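# Stack the N1 plate onto the plate in N2

## Task

Pick up the 96-well plate from nest N1, which is the right-hand nest when seen from the arms' side. Set it on the plate already in nest N2, the left-hand nest, so that it is fully seated. Its well A1, at the cut-off corner, must sit directly above the lower plate's A1. The lower plate must stay lying flat in N2. Finally open the gripper and move it away from the plates.

## Robot and tools

Robot: two arms, left_arm and right_arm, each with a parallel gripper. All poses share one scene frame. The origin is on the table top midway between the arms, +x points out over the table, +z points up, and left_arm sits on the +y side. The arm names do not tell you which side of an image an arm appears on. Arm bases may be tilted, and any mounting plates or the metal frame behind the arms are fixed obstacles. The reported hand position can be slightly wrong, more so when the arm reaches far.

Gripper geometry: the fingers point along the gripper's own +z axis and close along its y axis. end_effector_position is the spot between the finger pads, roughly 1 cm short of the fingertips. Each plate has one clipped corner, and well A1 is at that corner. A drop of a few millimetres while setting a plate down is acceptable; a long fall is not.

Row layout, used by both motion tools: 16 numbers. The first 8 belong to left_arm: x, y, z, qw, qx, qy, qz, opening. The next 8 are the same for right_arm. x, y, z is an absolute target for that gripper's end_effector_position, in metres, in the scene frame. qw, qx, qy, qz is an absolute target orientation, scalar first, in the same frame. Opening runs from -1 (closed) to +1 (fully open, 0.094 m). Always send all 16 numbers, even if only one arm should move. To keep an arm still, resend the whole pose from the last result taken before it stopped moving, plus its intended opening. To hold an orientation steady, repeat one fixed quaternion rather than copying the reported one, which drifts.

execute_actions(actions): a list of actions. Each action is a list of at most 15 rows, and each row lasts one 1/30 s control step. If an action has fewer than 15 rows, its last row is held for the remaining steps. An empty list simply returns the current state and images. If a target lies more than 0.6 m from the gripper's current position along any of that gripper's own axes, the action is refused for both arms. A malformed action, or a first action that fails this test against the last reported state, rejects the whole call. At every step the command is limited to 70 mm and 16 degrees away from the measured pose, so distant targets need several actions. Once an action ends, the arm goes no farther than its last clipped pose. Joint friction can leave a gripper up to about 31 mm short, and very small commanded changes may not move it at all. When position and orientation cannot both be reached, position wins.

move(target, speed, blocking): target is a single 16-number row of absolute poses as above. Each gripper travels in a straight line toward its pose, turning the shorter way, and both arms finish together. speed is the top path speed in m/s, from 0.002 to 0.5 (default 0.25). Rotation is capped at twice that value in rad/s. A path lasts 0.5 to 10 s and stops short if it needs longer. The opening is applied at the start. The path ignores obstacles and the other arm, and grippers can lag, wander or overshoot speed, especially with the arm nearly straight. Faster contact hits harder, and aiming beyond a contact point pushes harder. With blocking=false the result arrives after 0.5 s while the arm keeps going. Until a result shows the end, other moves and execute_actions are refused; use wait or stop. The result adds a "move:" line. Endings: done, off_target, moving, held (a check blocked the last step) or fault. limits=paced means the sent pose was clipped. limits=held means some steps were blocked, after which the arm may speed up sharply. The result also gives each gripper's distance from its pose, and an arm not named in the ending finished normally.

wait(seconds): 0 to 10. The robot holds the last command, and any running move continues; the wait ends early if the move ends. stop(): brakes a running move, which needs some stopping distance; the fingers keep moving. zoom_image(camera, region): region is [x0, y0, x1, y1] in pixels of that camera's latest image, origin at top-left, at most 504 by 504. Cameras: cam_head_left, cam_head_right, cam_high, cam_low (672x504) and cam_left_wrist, cam_right_wrist (616x616 fisheye). finished_scene(scene): ends the current scene, given by its number. Only call it once the plate is stacked, released and the gripper is clear; it cannot be undone.

Reading results: the state line gives `left_arm: …` | `right_arm: …` with each gripper's position and quaternion. Hand target lines show the pose the controller is currently driving toward. grip_measured reports the finger opening on the command scale, and the final Joint positions value is the opening in metres; each reading may be off by about 1 mm. Fingers go where grip_measured would read your number, except near -1 and +1. To hold the plate, command about 0.03 below grip_measured; a smaller gap gives a lighter grip. Each pad can exert roughly 50 to 62 N. Joint torques carry offsets and noise. A "pose unreachable" line means the clearance check altered or blocked that arm's command, and "too close" concerns the arms and their mounts. Joint ranges (rad), base to wrist: waist -2.618 to 3.054, shoulder 0 to 3.142, elbow 0 to 3.142, wrist pitch -1.571 to 1.571, wrist yaw -1.571 to 1.571, wrist roll -2.094 to 2.094. Calibration lines give each camera's K, distortion and T_world_to_cam, which may be slightly off.

Avoid: letting the arms hit or push each other, dropping the plate from height, shoving objects off the table, and hard presses or slams. Loose objects may be nudged briefly now and then. Holding a load heats the motors. A MOTOR HOT line warns at 75 °C, 90 °C stops that arm for 10 s, and at 100 °C the arm goes limp and falls, reported as OVER-TEMPERATURE FAULT. The simulation keeps running while you compose a reply, with the last command held.

Each tool is called after ">>>" as name(argument=value, ...) on one line, values as JSON.

## Session

>>> execute_actions(actions=[])

Scene clock: 0.00 s.
left_arm: end_effector_position=(+0.3668, +0.5244, +0.1199) grip_measured=+1.000 end_effector_quat_wxyz=(+0.326, +0.914, -0.137, +0.199) | right_arm: end_effector_position=(+0.5566, -0.0961, +0.3359) grip_measured=+1.000 end_effector_quat_wxyz=(-0.063, +0.718, +0.495, +0.485)
Joint positions: left_arm=[ 0.673  1.531  1.75  -1.347  0.379 -2.053  0.094] | right_arm=[ 0.743  2.057  1.769 -0.417  0.425  2.035  0.094]
Joint velocities: left_arm=[-0.007  0.012 -0.007 -0.081 -0.022  0.022  0.   ] | right_arm=[-0.007 -0.007  0.017  0.022  0.007 -0.066  0.   ]
Joint torques (N m, as the arm reports them, + toward a larger angle): no reading
Hand target (left_arm): +0.367, +0.524, +0.120; +0.326, +0.914, -0.137, +0.199
Hand target (right_arm): +0.557, -0.096, +0.336; -0.063, +0.718, +0.495, +0.485
camera_calibration (this result's frames):
cam_left_wrist: T_world_to_cam=[[0.422533, 0.757252, -0.498032, -0.504775], [0.350271, 0.370368, 0.860313, -0.424193], [0.835928, -0.537956, -0.108751, 0.112595], [0, 0, 0, 1]] pos_world=[0.267745, 0.59992, 0.125789]
cam_right_wrist: T_world_to_cam=[[-0.768225, 0.622257, -0.15042, 0.527199], [-0.152945, 0.0497624, 0.986981, -0.211875], [0.621641, 0.781229, 0.0569425, -0.175334], [0, 0, 0, 1]] pos_world=[0.481597, -0.180534, 0.298401]

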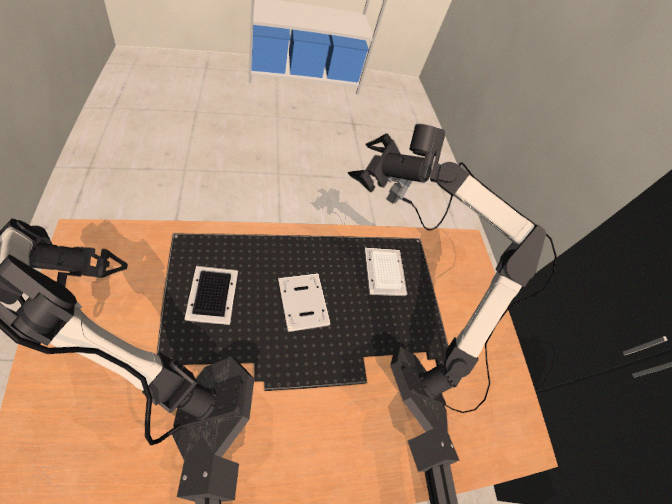

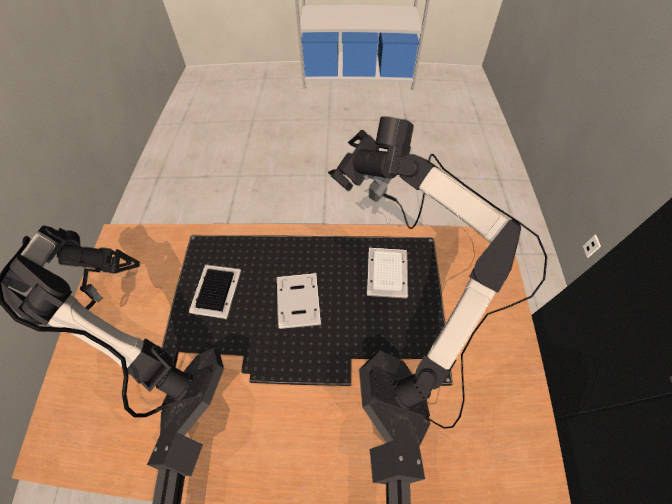

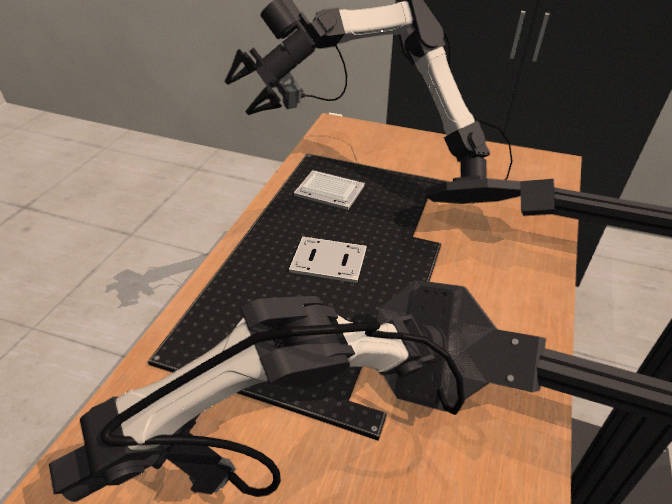

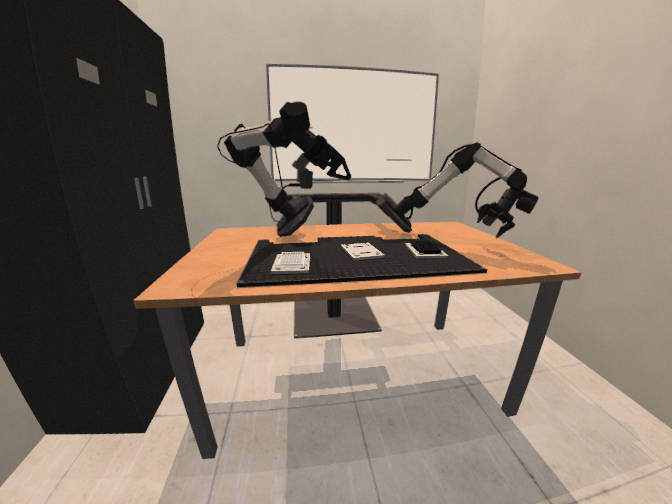

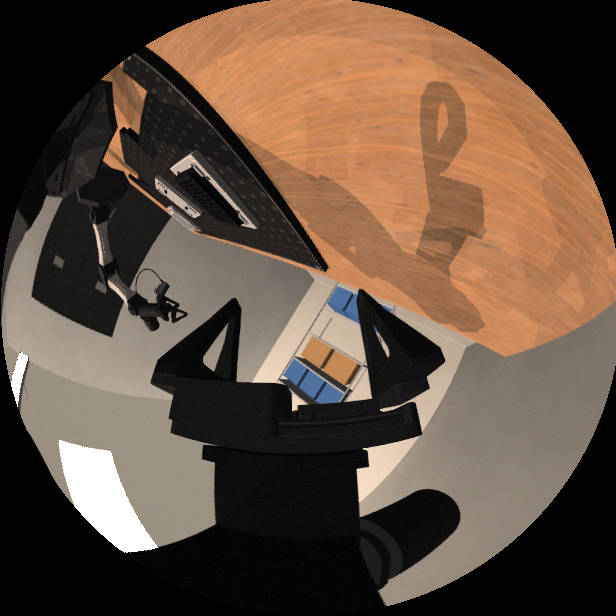

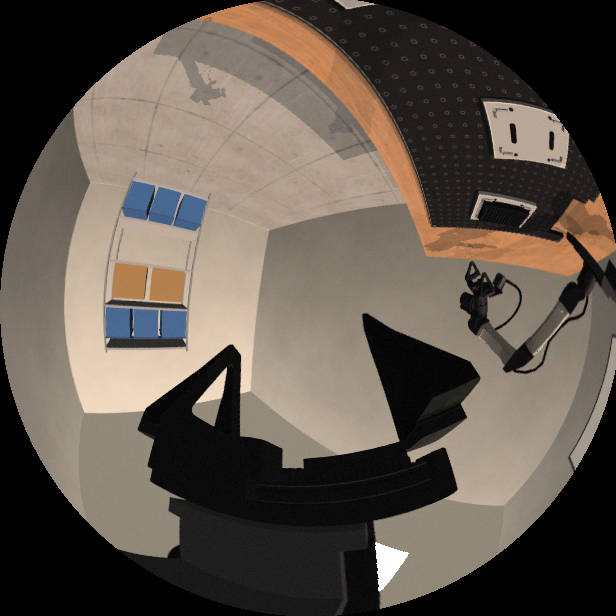

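>>> move(target=[0.35,0.45,0.15,0,0.6,-0.8,0,1,0.45,-0.2,0.2,0,0.5,0.866,0,1], speed=0.4)

>>> move(target=[0.31,0.28,0.11,0,0.07,0.9975,0,1,0.37,-0.25,0.11,0,0.04,0.999,0,1], speed=0.4)

>>> zoom_image(camera="cam_left_wrist", region=[200,120,400,320])

>>> zoom_image(camera="cam_right_wrist", region=[180,150,380,350])

Scene clock: 9.70 s.
left_arm: end_effector_position=(+0.3520, +0.4502, +0.1504) grip_measured=+1.000 end_effector_quat_wxyz=(-0.008, -0.608, +0.794, -0.009) | right_arm: end_effector_position=(+0.4528, -0.1947, +0.2039) grip_measured=+1.000 end_effector_quat_wxyz=(+0.002, +0.506, +0.862, +0.037)
Joint positions: left_arm=[-0.105  1.412  1.434 -1.307 -0.734 -1.32   0.094] | right_arm=[ 0.655  2.292  2.132 -1.572  0.745  1.71   0.094]
Joint velocities: left_arm=[ 0.002 -0.002 -0.002 -0.066 -0.007  0.066  0.   ] | right_arm=[-0.002  0.002 -0.002  0.007  0.022 -0.022  0.   ]
Joint torques (N m, as the arm reports them, + toward a larger angle): left_arm=[-4.64 -6.26  3.17  0.53 -0.25  0.05] | right_arm=[  8.31 -10.15   3.48   0.23   0.08  -0.21]
Hand target (left_arm): +0.351, +0.451, +0.151; +0.002, -0.606, +0.796, -0.008
Hand target (right_arm): +0.450, -0.203, +0.200; +0.002, +0.500, +0.866, +0.026
Off the commanded pose (left_arm): 0.002 m, 2 deg.
Off the commanded pose (right_arm): 0.007 m, 4 deg.
joint sent to its limit (right arm) — the command would take joint 4 (wrist pitch) past its lower limit, so that joint was sent only as far as its limit.
move: off_target (right_arm)
camera_calibration (this result's frames):
cam_left_wrist: T_world_to_cam=[[0.948876, -0.314206, 0.0301391, -0.209493], [-0.222992, -0.599697, 0.76853, 0.234484], [-0.223403, -0.735961, -0.639103, 0.630193], [0, 0, 0, 1]] pos_world=[0.391858, 0.538593, 0.228865]
cam_right_wrist: T_world_to_cam=[[-0.969503, -0.245077, -0.00089734, 0.380739], [-0.192328, 0.758557, 0.622577, 0.137524], [-0.151898, 0.603763, -0.782558, 0.460681], [0, 0, 0, 1]] pos_world=[0.465554, -0.289152, 0.275232]

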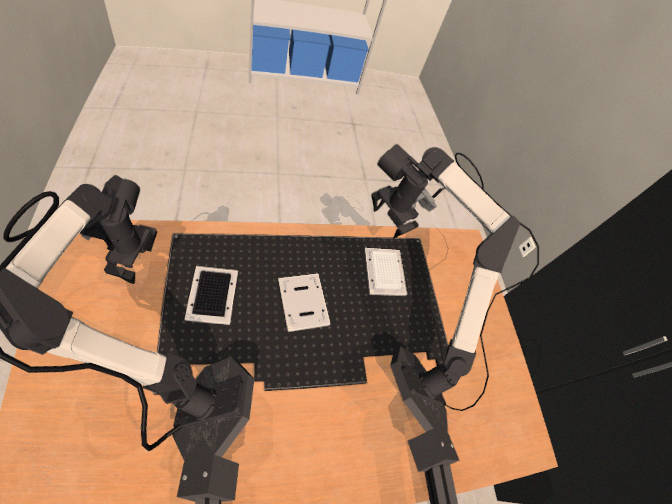

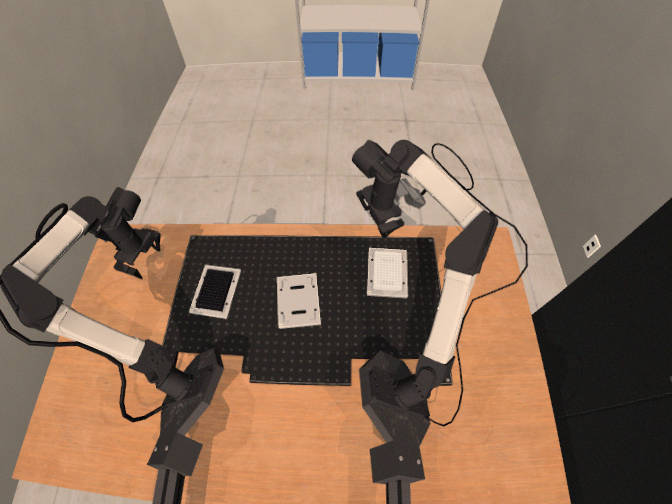

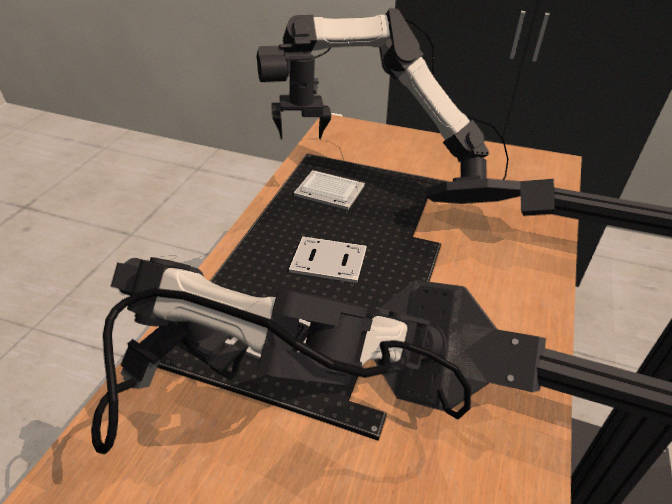

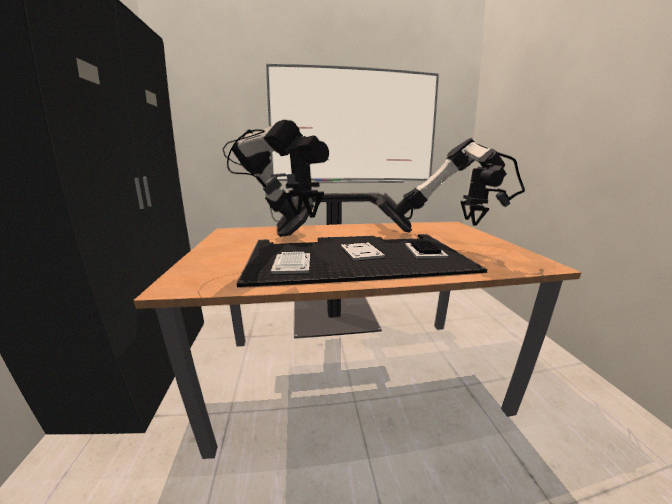

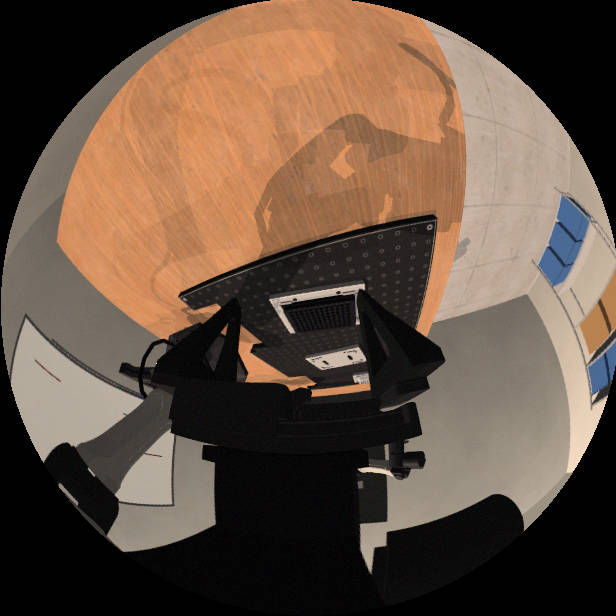

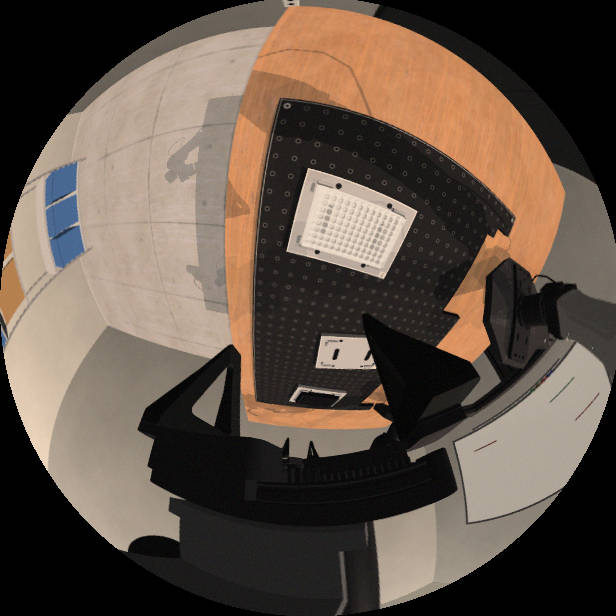

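Scene clock: 12.17 s.
left_arm: end_effector_position=(+0.3153, +0.2827, +0.1152) grip_measured=+1.000 end_effector_quat_wxyz=(+0.004, +0.055, +0.998, -0.012) | right_arm: end_effector_position=(+0.3743, -0.2461, +0.1146) grip_measured=+1.000 end_effector_quat_wxyz=(+0.001, +0.044, +0.999, +0.008)
Joint positions: left_arm=[-0.48   1.616  1.053 -1.068 -0.78  -0.41   0.094] | right_arm=[ 0.503  1.907  1.342 -1.101  0.782  0.582  0.094]
Joint velocities: left_arm=[-0.002 -0.022 -0.002  0.022 -0.022  0.066  0.   ] | right_arm=[-0.007 -0.012 -0.002  0.022 -0.007 -0.037  0.   ]
Joint torques (N m, as the arm reports them, + toward a larger angle): left_arm=[-6.02 -2.62  2.89  0.62 -0.13  0.04] | right_arm=[ 6.15 -8.29  3.49  0.35  0.08 -0.23]
Hand target (left_arm): +0.311, +0.278, +0.110; +0.002, +0.070, +0.998, -0.005
Hand target (right_arm): +0.371, -0.251, +0.111; -0.001, +0.040, +0.999, +0.002
Off the commanded pose (left_arm): 0.008 m, 2 deg.
Off the commanded pose (right_arm): 0.007 m, 1 deg.
move: done
camera_calibration (this result's frames):
cam_left_wrist: T_world_to_cam=[[-0.166459, -0.984939, 0.0467517, 0.31317], [-0.649277, 0.145168, 0.74657, 0.0792619], [-0.742113, 0.0939188, -0.663663, 0.407995], [0, 0, 0, 1]] pos_world=[0.406371, 0.258629, 0.196955]
cam_right_wrist: T_world_to_cam=[[-0.342817, -0.938623, 0.0382503, -0.117759], [-0.753253, 0.298988, 0.585847, 0.318079], [-0.561326, 0.172026, -0.809519, 0.459984], [0, 0, 0, 1]] pos_world=[0.457425, -0.284762, 0.190524]

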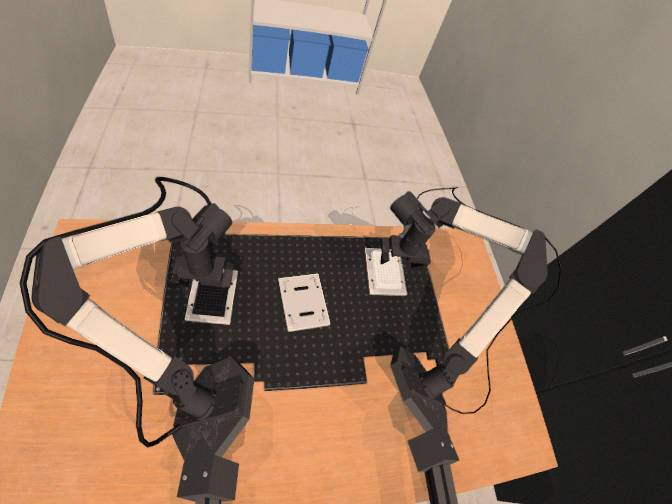

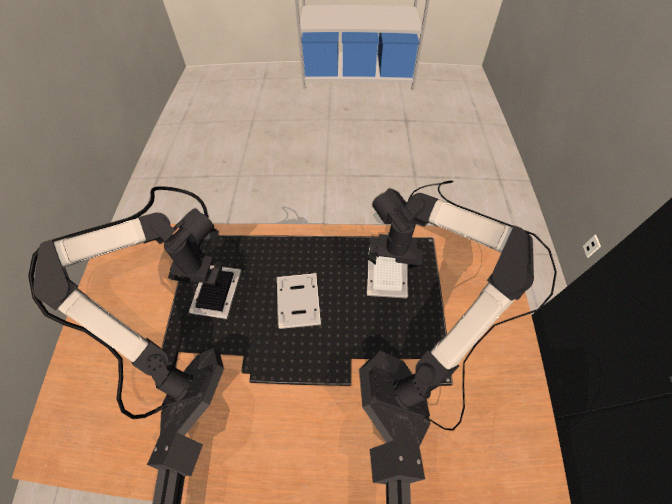

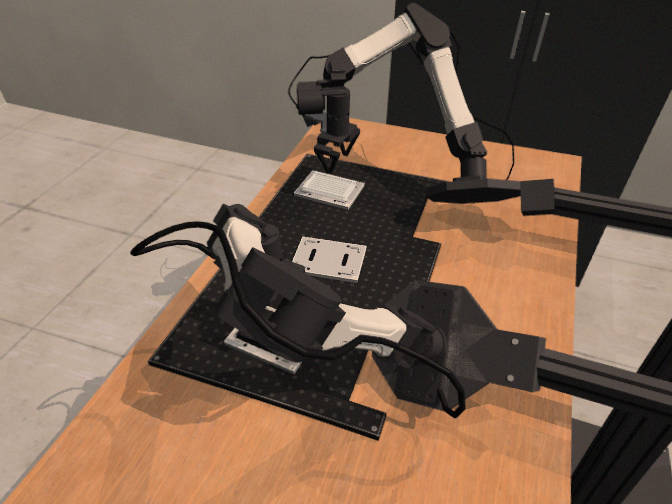

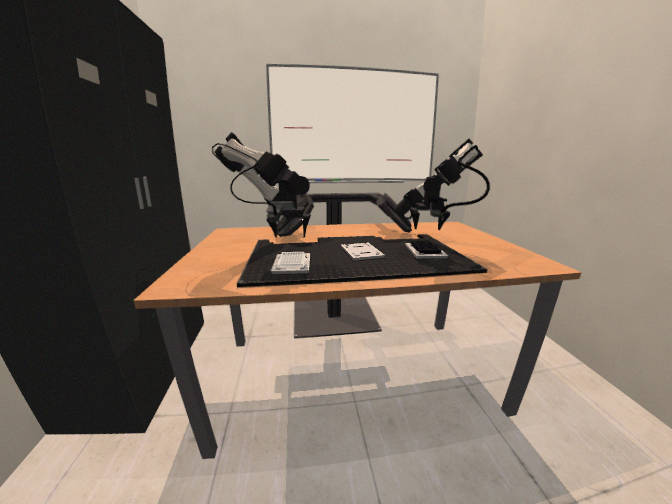

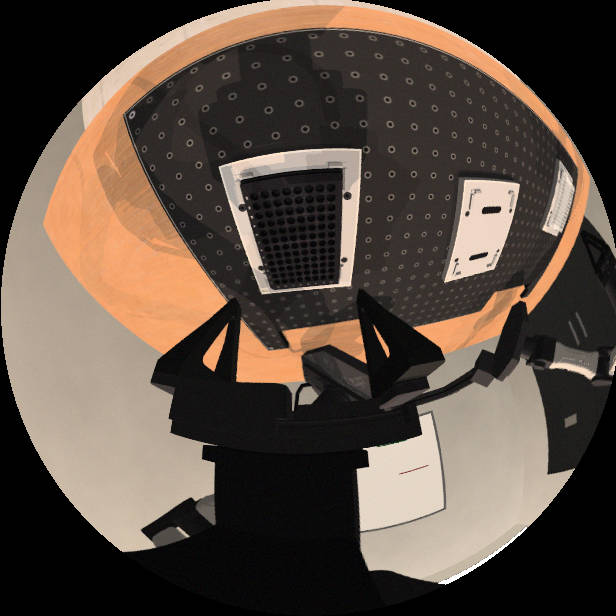

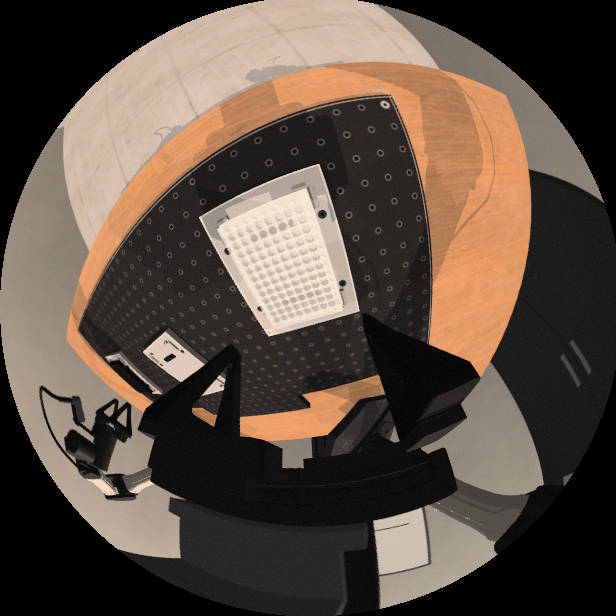

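Region (200, 120, 400, 320) of cam_left_wrist's 616x616 image, scaled by 2.520, with more detail than that image has.

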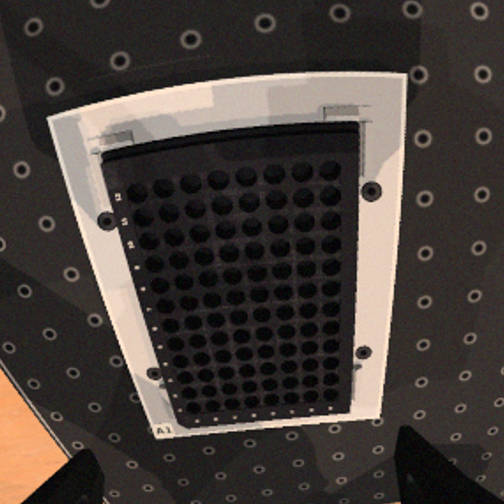

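Region (180, 150, 380, 350) of cam_right_wrist's 616x616 image, scaled by 2.520, with more detail than that image has.

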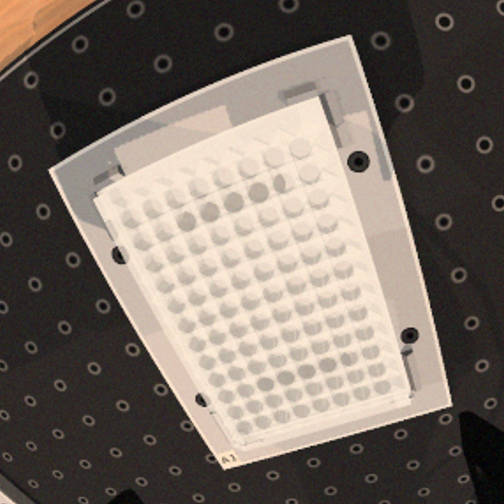

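>>> zoom_image(camera="cam_right_wrist", region=[255,285,365,345])

>>> zoom_image(camera="cam_right_wrist", region=[210,175,330,255])

Region (255, 285, 365, 345) of cam_right_wrist's 616x616 image, scaled by 4.582, with more detail than that image has; it fills the top 275 rows of this view, and the rest is white.

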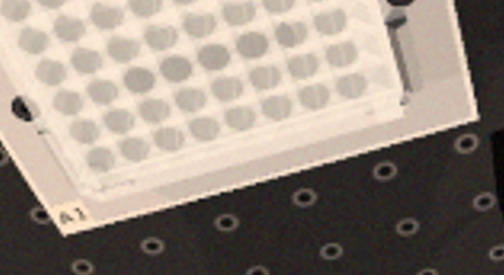

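Region (210, 175, 330, 255) of cam_right_wrist's 616x616 image, scaled by 4.200, with more detail than that image has.

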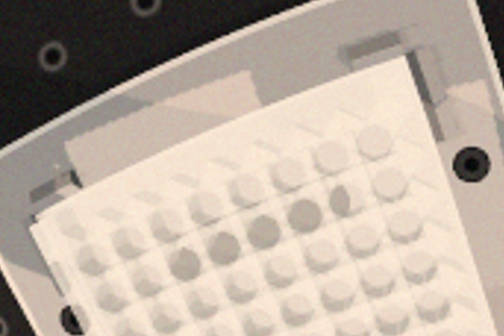

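>>> move(target=[0.31,0.28,0.11,0,0.07,0.9975,0,1,0.396,-0.243,0.055,0,0.012,1,0,1], speed=0.12)

>>> zoom_image(camera="cam_head_right", region=[260,260,340,340])

Scene clock: 30.53 s.
left_arm: end_effector_position=(+0.3160, +0.2835, +0.1152) grip_measured=+1.000 end_effector_quat_wxyz=(+0.006, +0.056, +0.998, -0.009) | right_arm: end_effector_position=(+0.4055, -0.2428, +0.0643) grip_measured=+1.000 end_effector_quat_wxyz=(+0.011, +0.026, +1.000, +0.011)
Joint positions: left_arm=[-0.48   1.616  1.053 -1.067 -0.785 -0.407  0.094] | right_arm=[ 0.382  1.996  1.341 -0.861  0.787  0.355  0.094]
Joint velocities: left_arm=[-0.007  0.007 -0.012 -0.066  0.022  0.007  0.   ] | right_arm=[-0.017 -0.002  0.007  0.066  0.022 -0.051  0.   ]
Joint torques (N m, as the arm reports them, + toward a larger angle): left_arm=[-6.18 -2.44  3.08  0.47 -0.16 -0.05] | right_arm=[ 7.08 -7.46  2.64  0.39  0.08 -0.24]
Hand target (left_arm): +0.310, +0.280, +0.110; +0.000, +0.070, +0.998, -0.000
Hand target (right_arm): +0.396, -0.242, +0.055; -0.000, +0.012, +1.000, +0.002
Off the commanded pose (left_arm): 0.009 m, 2 deg.
Off the commanded pose (right_arm): 0.013 m, 2 deg.
move: off_target (right_arm)
camera_calibration (this result's frames):
cam_left_wrist: T_world_to_cam=[[-0.16834, -0.984849, 0.041643, 0.315172], [-0.651699, 0.142892, 0.744896, 0.0812089], [-0.739561, 0.0982574, -0.66588, 0.406644], [0, 0, 0, 1]] pos_world=[0.406718, 0.258837, 0.197159]
cam_right_wrist: T_world_to_cam=[[-0.310909, -0.950077, 0.0262335, -0.117061], [-0.775548, 0.269557, 0.570845, 0.372915], [-0.549418, 0.157136, -0.820639, 0.428429], [0, 0, 0, 1]] pos_world=[0.488205, -0.279061, 0.14178]

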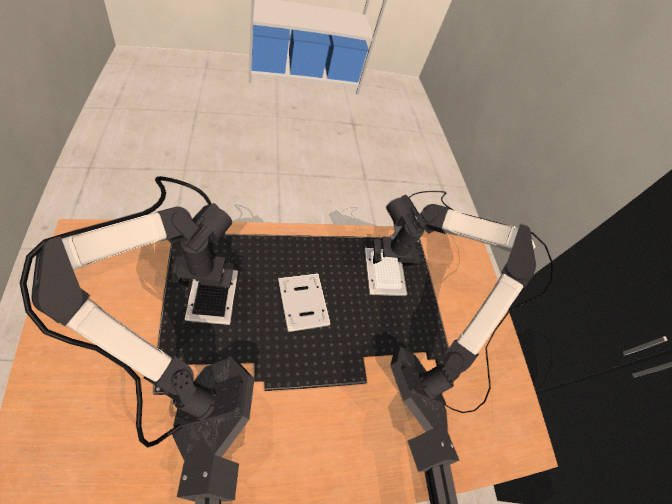

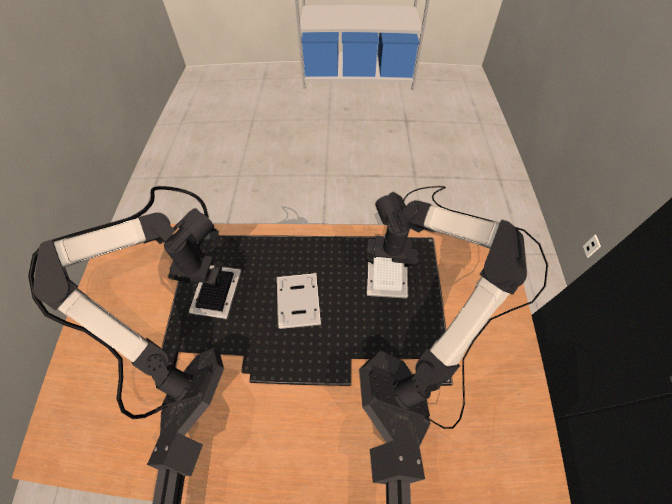

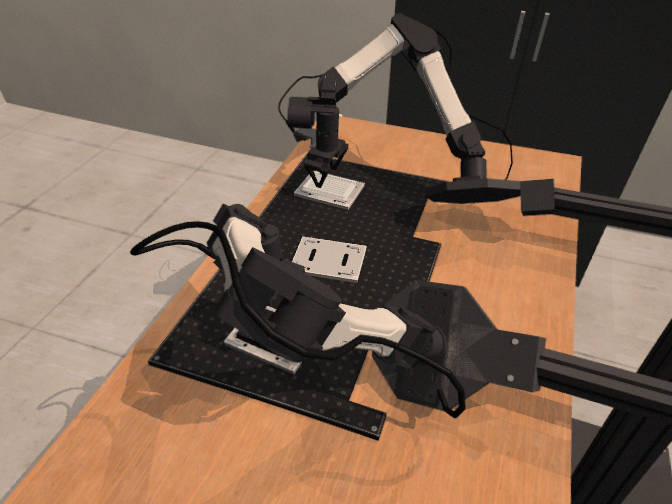

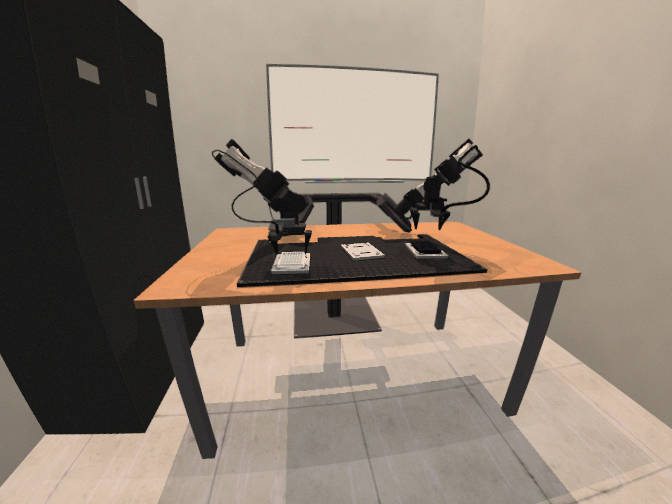

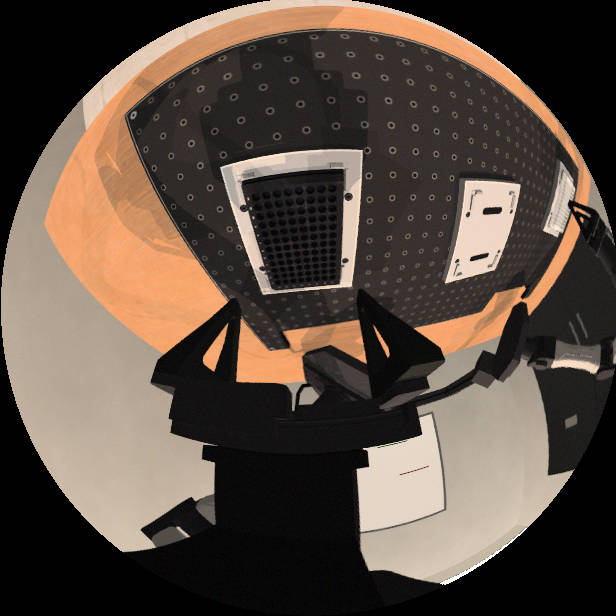

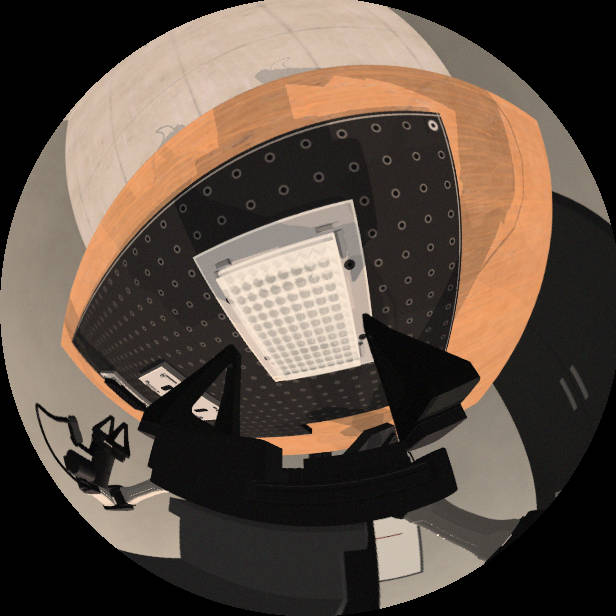

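Region (260, 260, 340, 340) of cam_head_right's 672x504 image, scaled by 6.300, with more detail than that image has.

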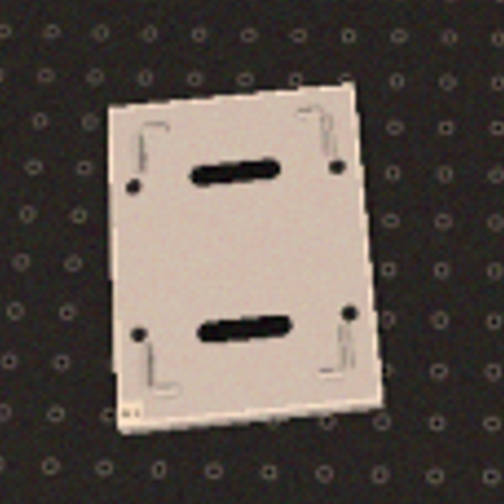

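>>> move(target=[0.31,0.28,0.11,0,0.07,0.9975,0,1,0.392,-0.243,0.033,0,0.002,1,0,1], speed=0.05)

>>> zoom_image(camera="cam_right_wrist", region=[170,210,420,410])

Scene clock: 38.93 s.
left_arm: end_effector_position=(+0.3160, +0.2835, +0.1152) grip_measured=+1.000 end_effector_quat_wxyz=(+0.006, +0.056, +0.998, -0.009) | right_arm: end_effector_position=(+0.4007, -0.2438, +0.0435) grip_measured=+1.000 end_effector_quat_wxyz=(+0.012, +0.015, +1.000, +0.009)
Joint positions: left_arm=[-0.48   1.616  1.053 -1.067 -0.785 -0.407  0.094] | right_arm=[ 0.343  1.996  1.273 -0.751  0.787  0.275  0.094]
Joint velocities: left_arm=[-0.002 -0.012  0.007  0.022  0.037 -0.037  0.   ] | right_arm=[ 0.007  0.037 -0.002  0.051 -0.11  -0.007  0.   ]
Joint torques (N m, as the arm reports them, + toward a larger angle): left_arm=[-6.16 -2.46  3.07  0.48 -0.15 -0.03] | right_arm=[ 6.7  -6.85  3.06  0.38  0.07 -0.22]
Hand target (left_arm): +0.310, +0.280, +0.110; +0.000, +0.070, +0.998, -0.000
Hand target (right_arm): +0.392, -0.243, +0.033; -0.000, +0.002, +1.000, +0.001
Off the commanded pose (left_arm): 0.009 m, 2 deg.
Off the commanded pose (right_arm): 0.014 m, 2 deg.
move: off_target (right_arm)
camera_calibration (this result's frames):
cam_left_wrist: T_world_to_cam=[[-0.16834, -0.984849, 0.041643, 0.315172], [-0.651699, 0.142892, 0.744896, 0.0812089], [-0.739561, 0.0982574, -0.66588, 0.406644], [0, 0, 0, 1]] pos_world=[0.406718, 0.258837, 0.197159]
cam_right_wrist: T_world_to_cam=[[-0.288988, -0.956907, 0.0285438, -0.129506], [-0.782872, 0.25338, 0.568251, 0.380427], [-0.550996, 0.141872, -0.82236, 0.405876], [0, 0, 0, 1]] pos_world=[0.484036, -0.2779, 0.121295]

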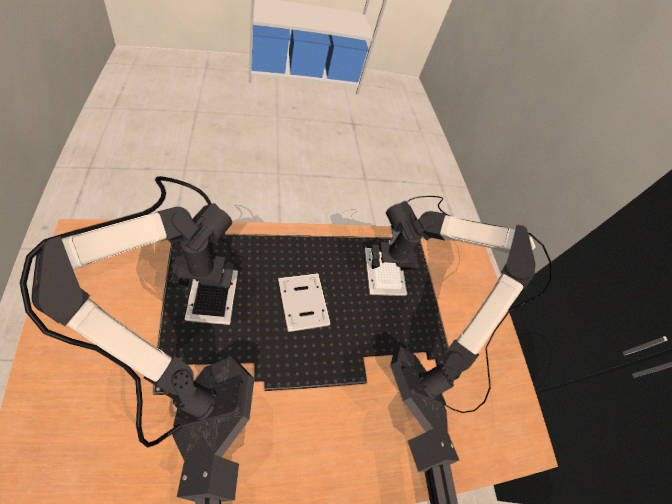

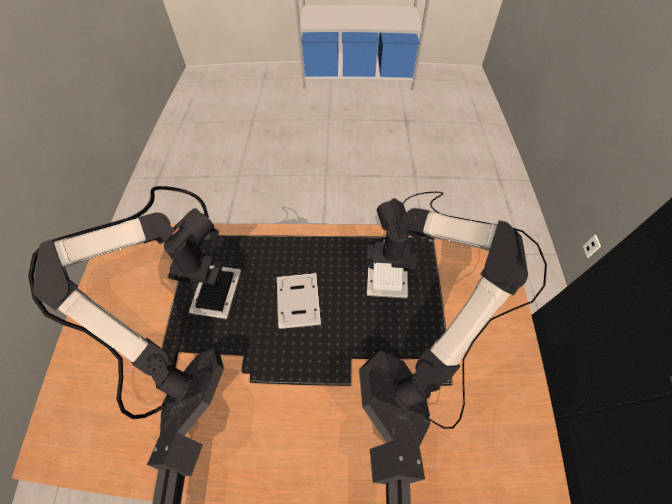

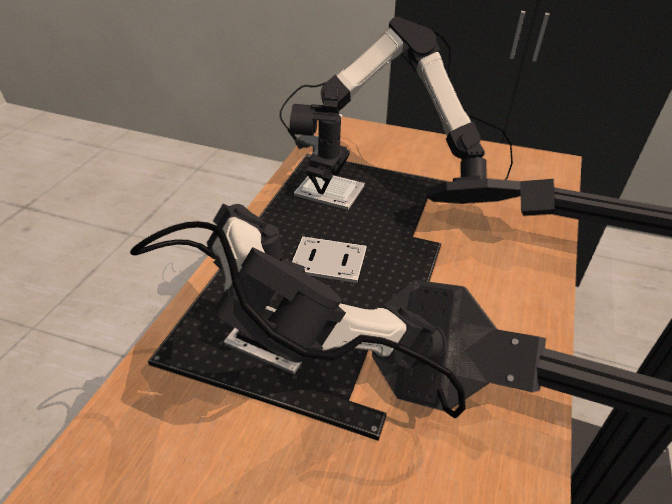

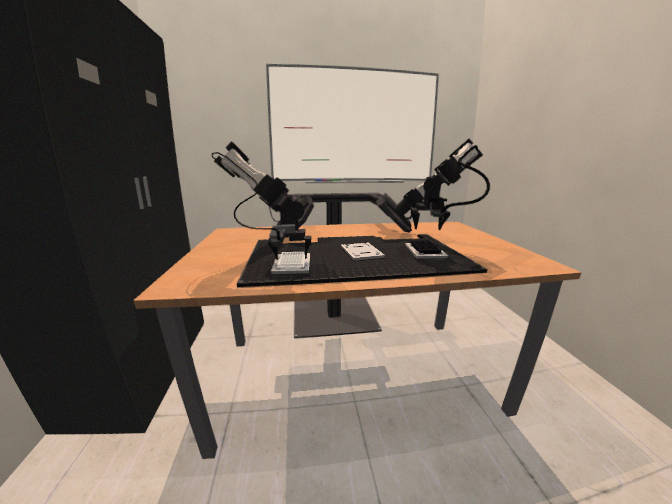

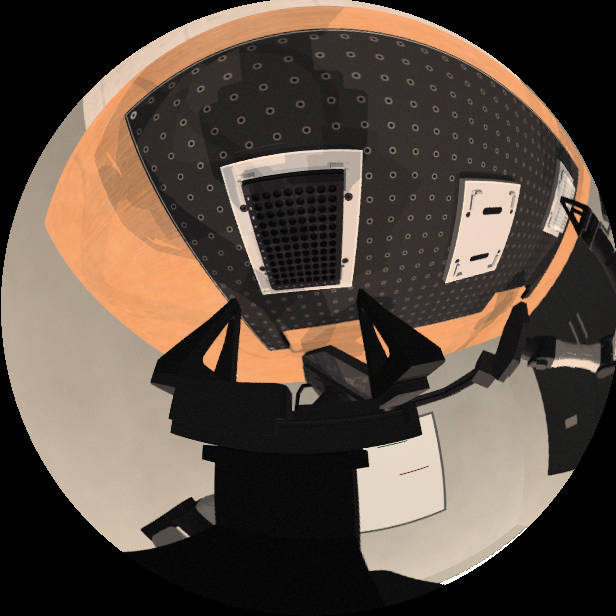

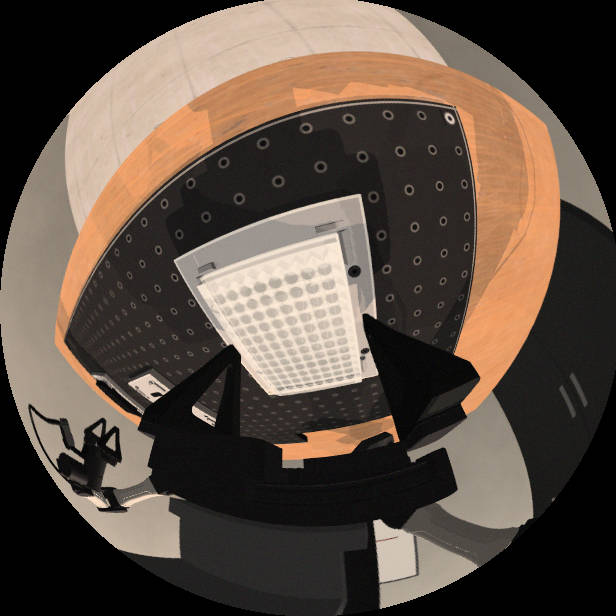

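Region (170, 210, 420, 410) of cam_right_wrist's 616x616 image, scaled by 2.016, with more detail than that image has; it fills the top 403 rows of this view, and the rest is white.

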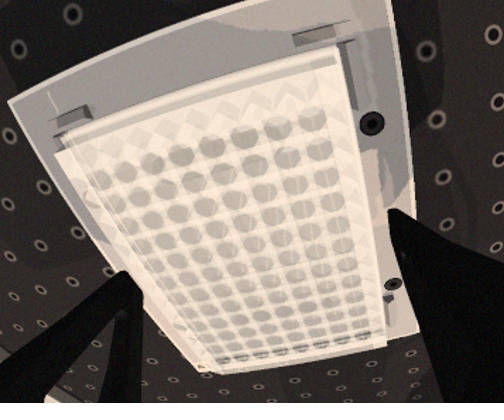

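>>> execute_actions(actions=[[[0.31,0.28,0.11,0,0.07,0.9975,0,1,0.391,-0.240,0.030,0,0.002,1,0,0.9]],[[0.31,0.28,0.11,0,0.07,0.9975,0,1,0.391,-0.240,0.030,0,0.002,1,0,0.82]]])

>>> zoom_image(camera="cam_right_wrist", region=[170,210,420,410])

Scene clock: 44.30 s.
left_arm: end_effector_position=(+0.3160, +0.2835, +0.1152) grip_measured=+1.000 end_effector_quat_wxyz=(+0.006, +0.056, +0.998, -0.009) | right_arm: end_effector_position=(+0.4021, -0.2411, +0.0411) grip_measured=+0.822 end_effector_quat_wxyz=(+0.014, +0.016, +1.000, +0.009)
Joint positions: left_arm=[-0.48   1.616  1.053 -1.067 -0.785 -0.407  0.094] | right_arm=[ 0.343  2.006  1.273 -0.735  0.788  0.274  0.086]
Joint velocities: left_arm=[-0.007  0.002  0.007  0.022 -0.066 -0.007  0.   ] | right_arm=[-0.012 -0.002  0.002  0.037 -0.007 -0.022  0.   ]
Joint torques (N m, as the arm reports them, + toward a larger angle): left_arm=[-6.15 -2.46  3.09  0.48 -0.16 -0.04] | right_arm=[ 6.79 -7.04  2.62  0.4   0.06 -0.22]
Hand target (left_arm): +0.310, +0.280, +0.110; +0.000, +0.070, +0.998, -0.000
Hand target (right_arm): +0.391, -0.240, +0.030; -0.001, +0.002, +1.000, +0.001
Off the commanded pose (left_arm): 0.009 m, 2 deg.
Off the commanded pose (right_arm): 0.016 m, 2 deg.
camera_calibration (this result's frames):
cam_left_wrist: T_world_to_cam=[[-0.16834, -0.984849, 0.041643, 0.315172], [-0.651699, 0.142892, 0.744896, 0.0812089], [-0.739561, 0.0982574, -0.66588, 0.406644], [0, 0, 0, 1]] pos_world=[0.406718, 0.258837, 0.197159]
cam_right_wrist: T_world_to_cam=[[-0.291331, -0.956225, 0.0275485, -0.125248], [-0.784483, 0.255289, 0.565167, 0.383426], [-0.54746, 0.14304, -0.824516, 0.403224], [0, 0, 0, 1]] pos_world=[0.485052, -0.275327, 0.119215]

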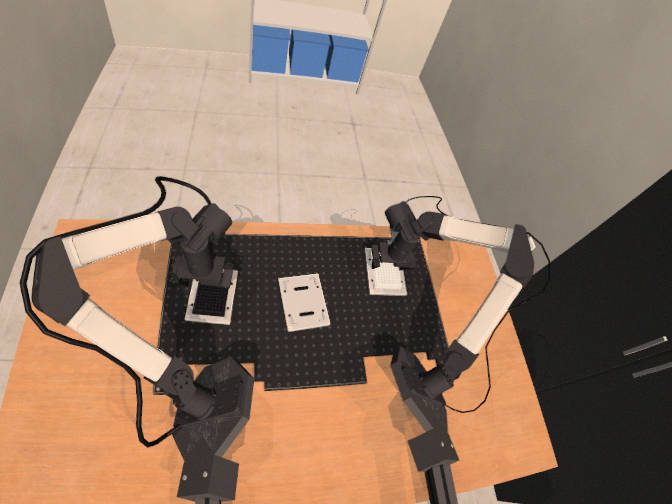

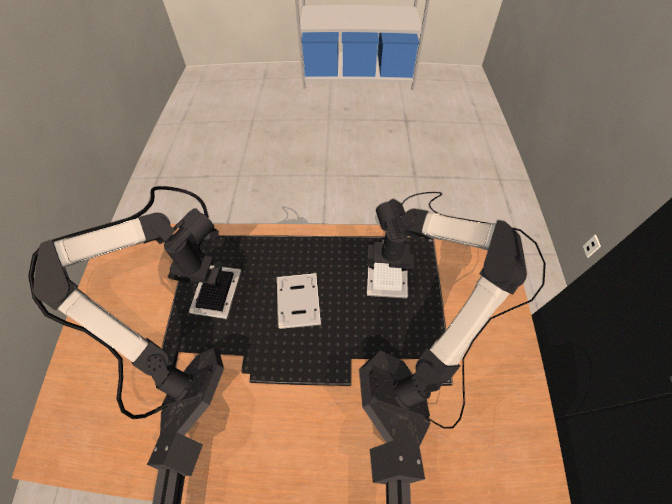

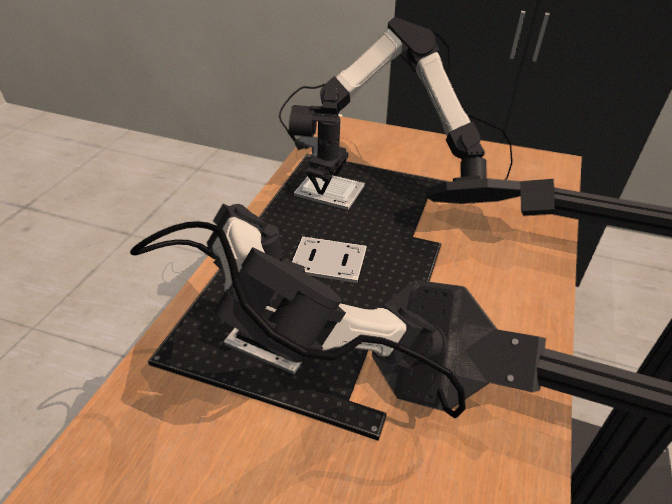

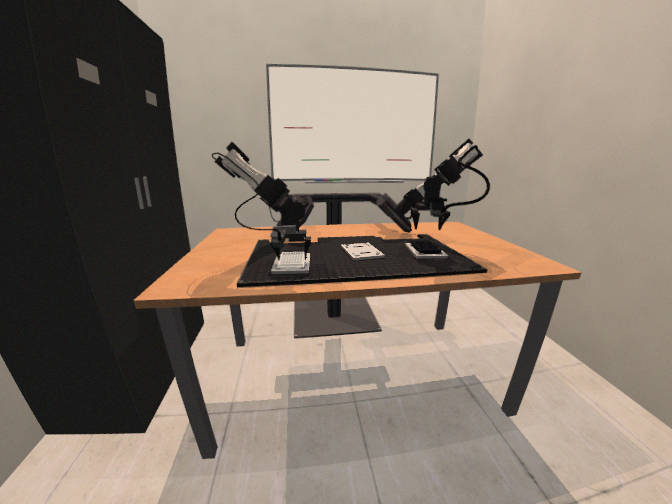

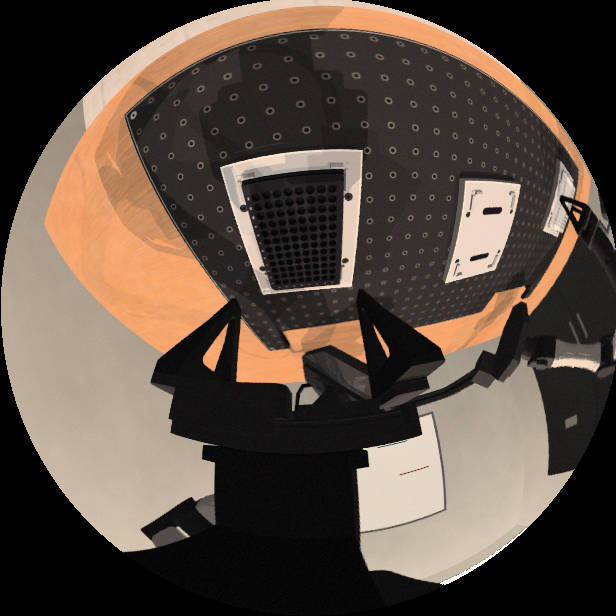

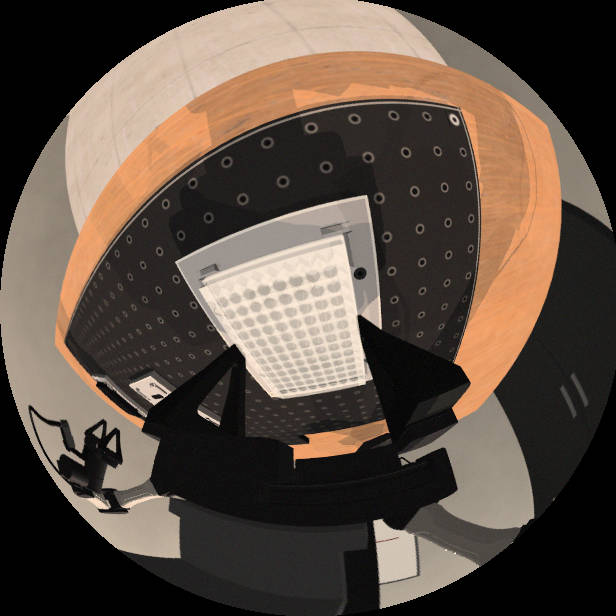

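Region (170, 210, 420, 410) of cam_right_wrist's 616x616 image, scaled by 2.016, with more detail than that image has; it fills the top 403 rows of this view, and the rest is white.

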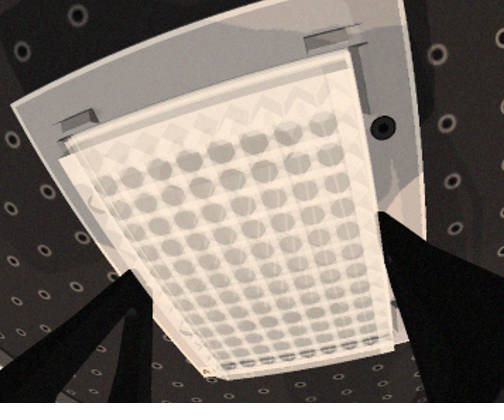

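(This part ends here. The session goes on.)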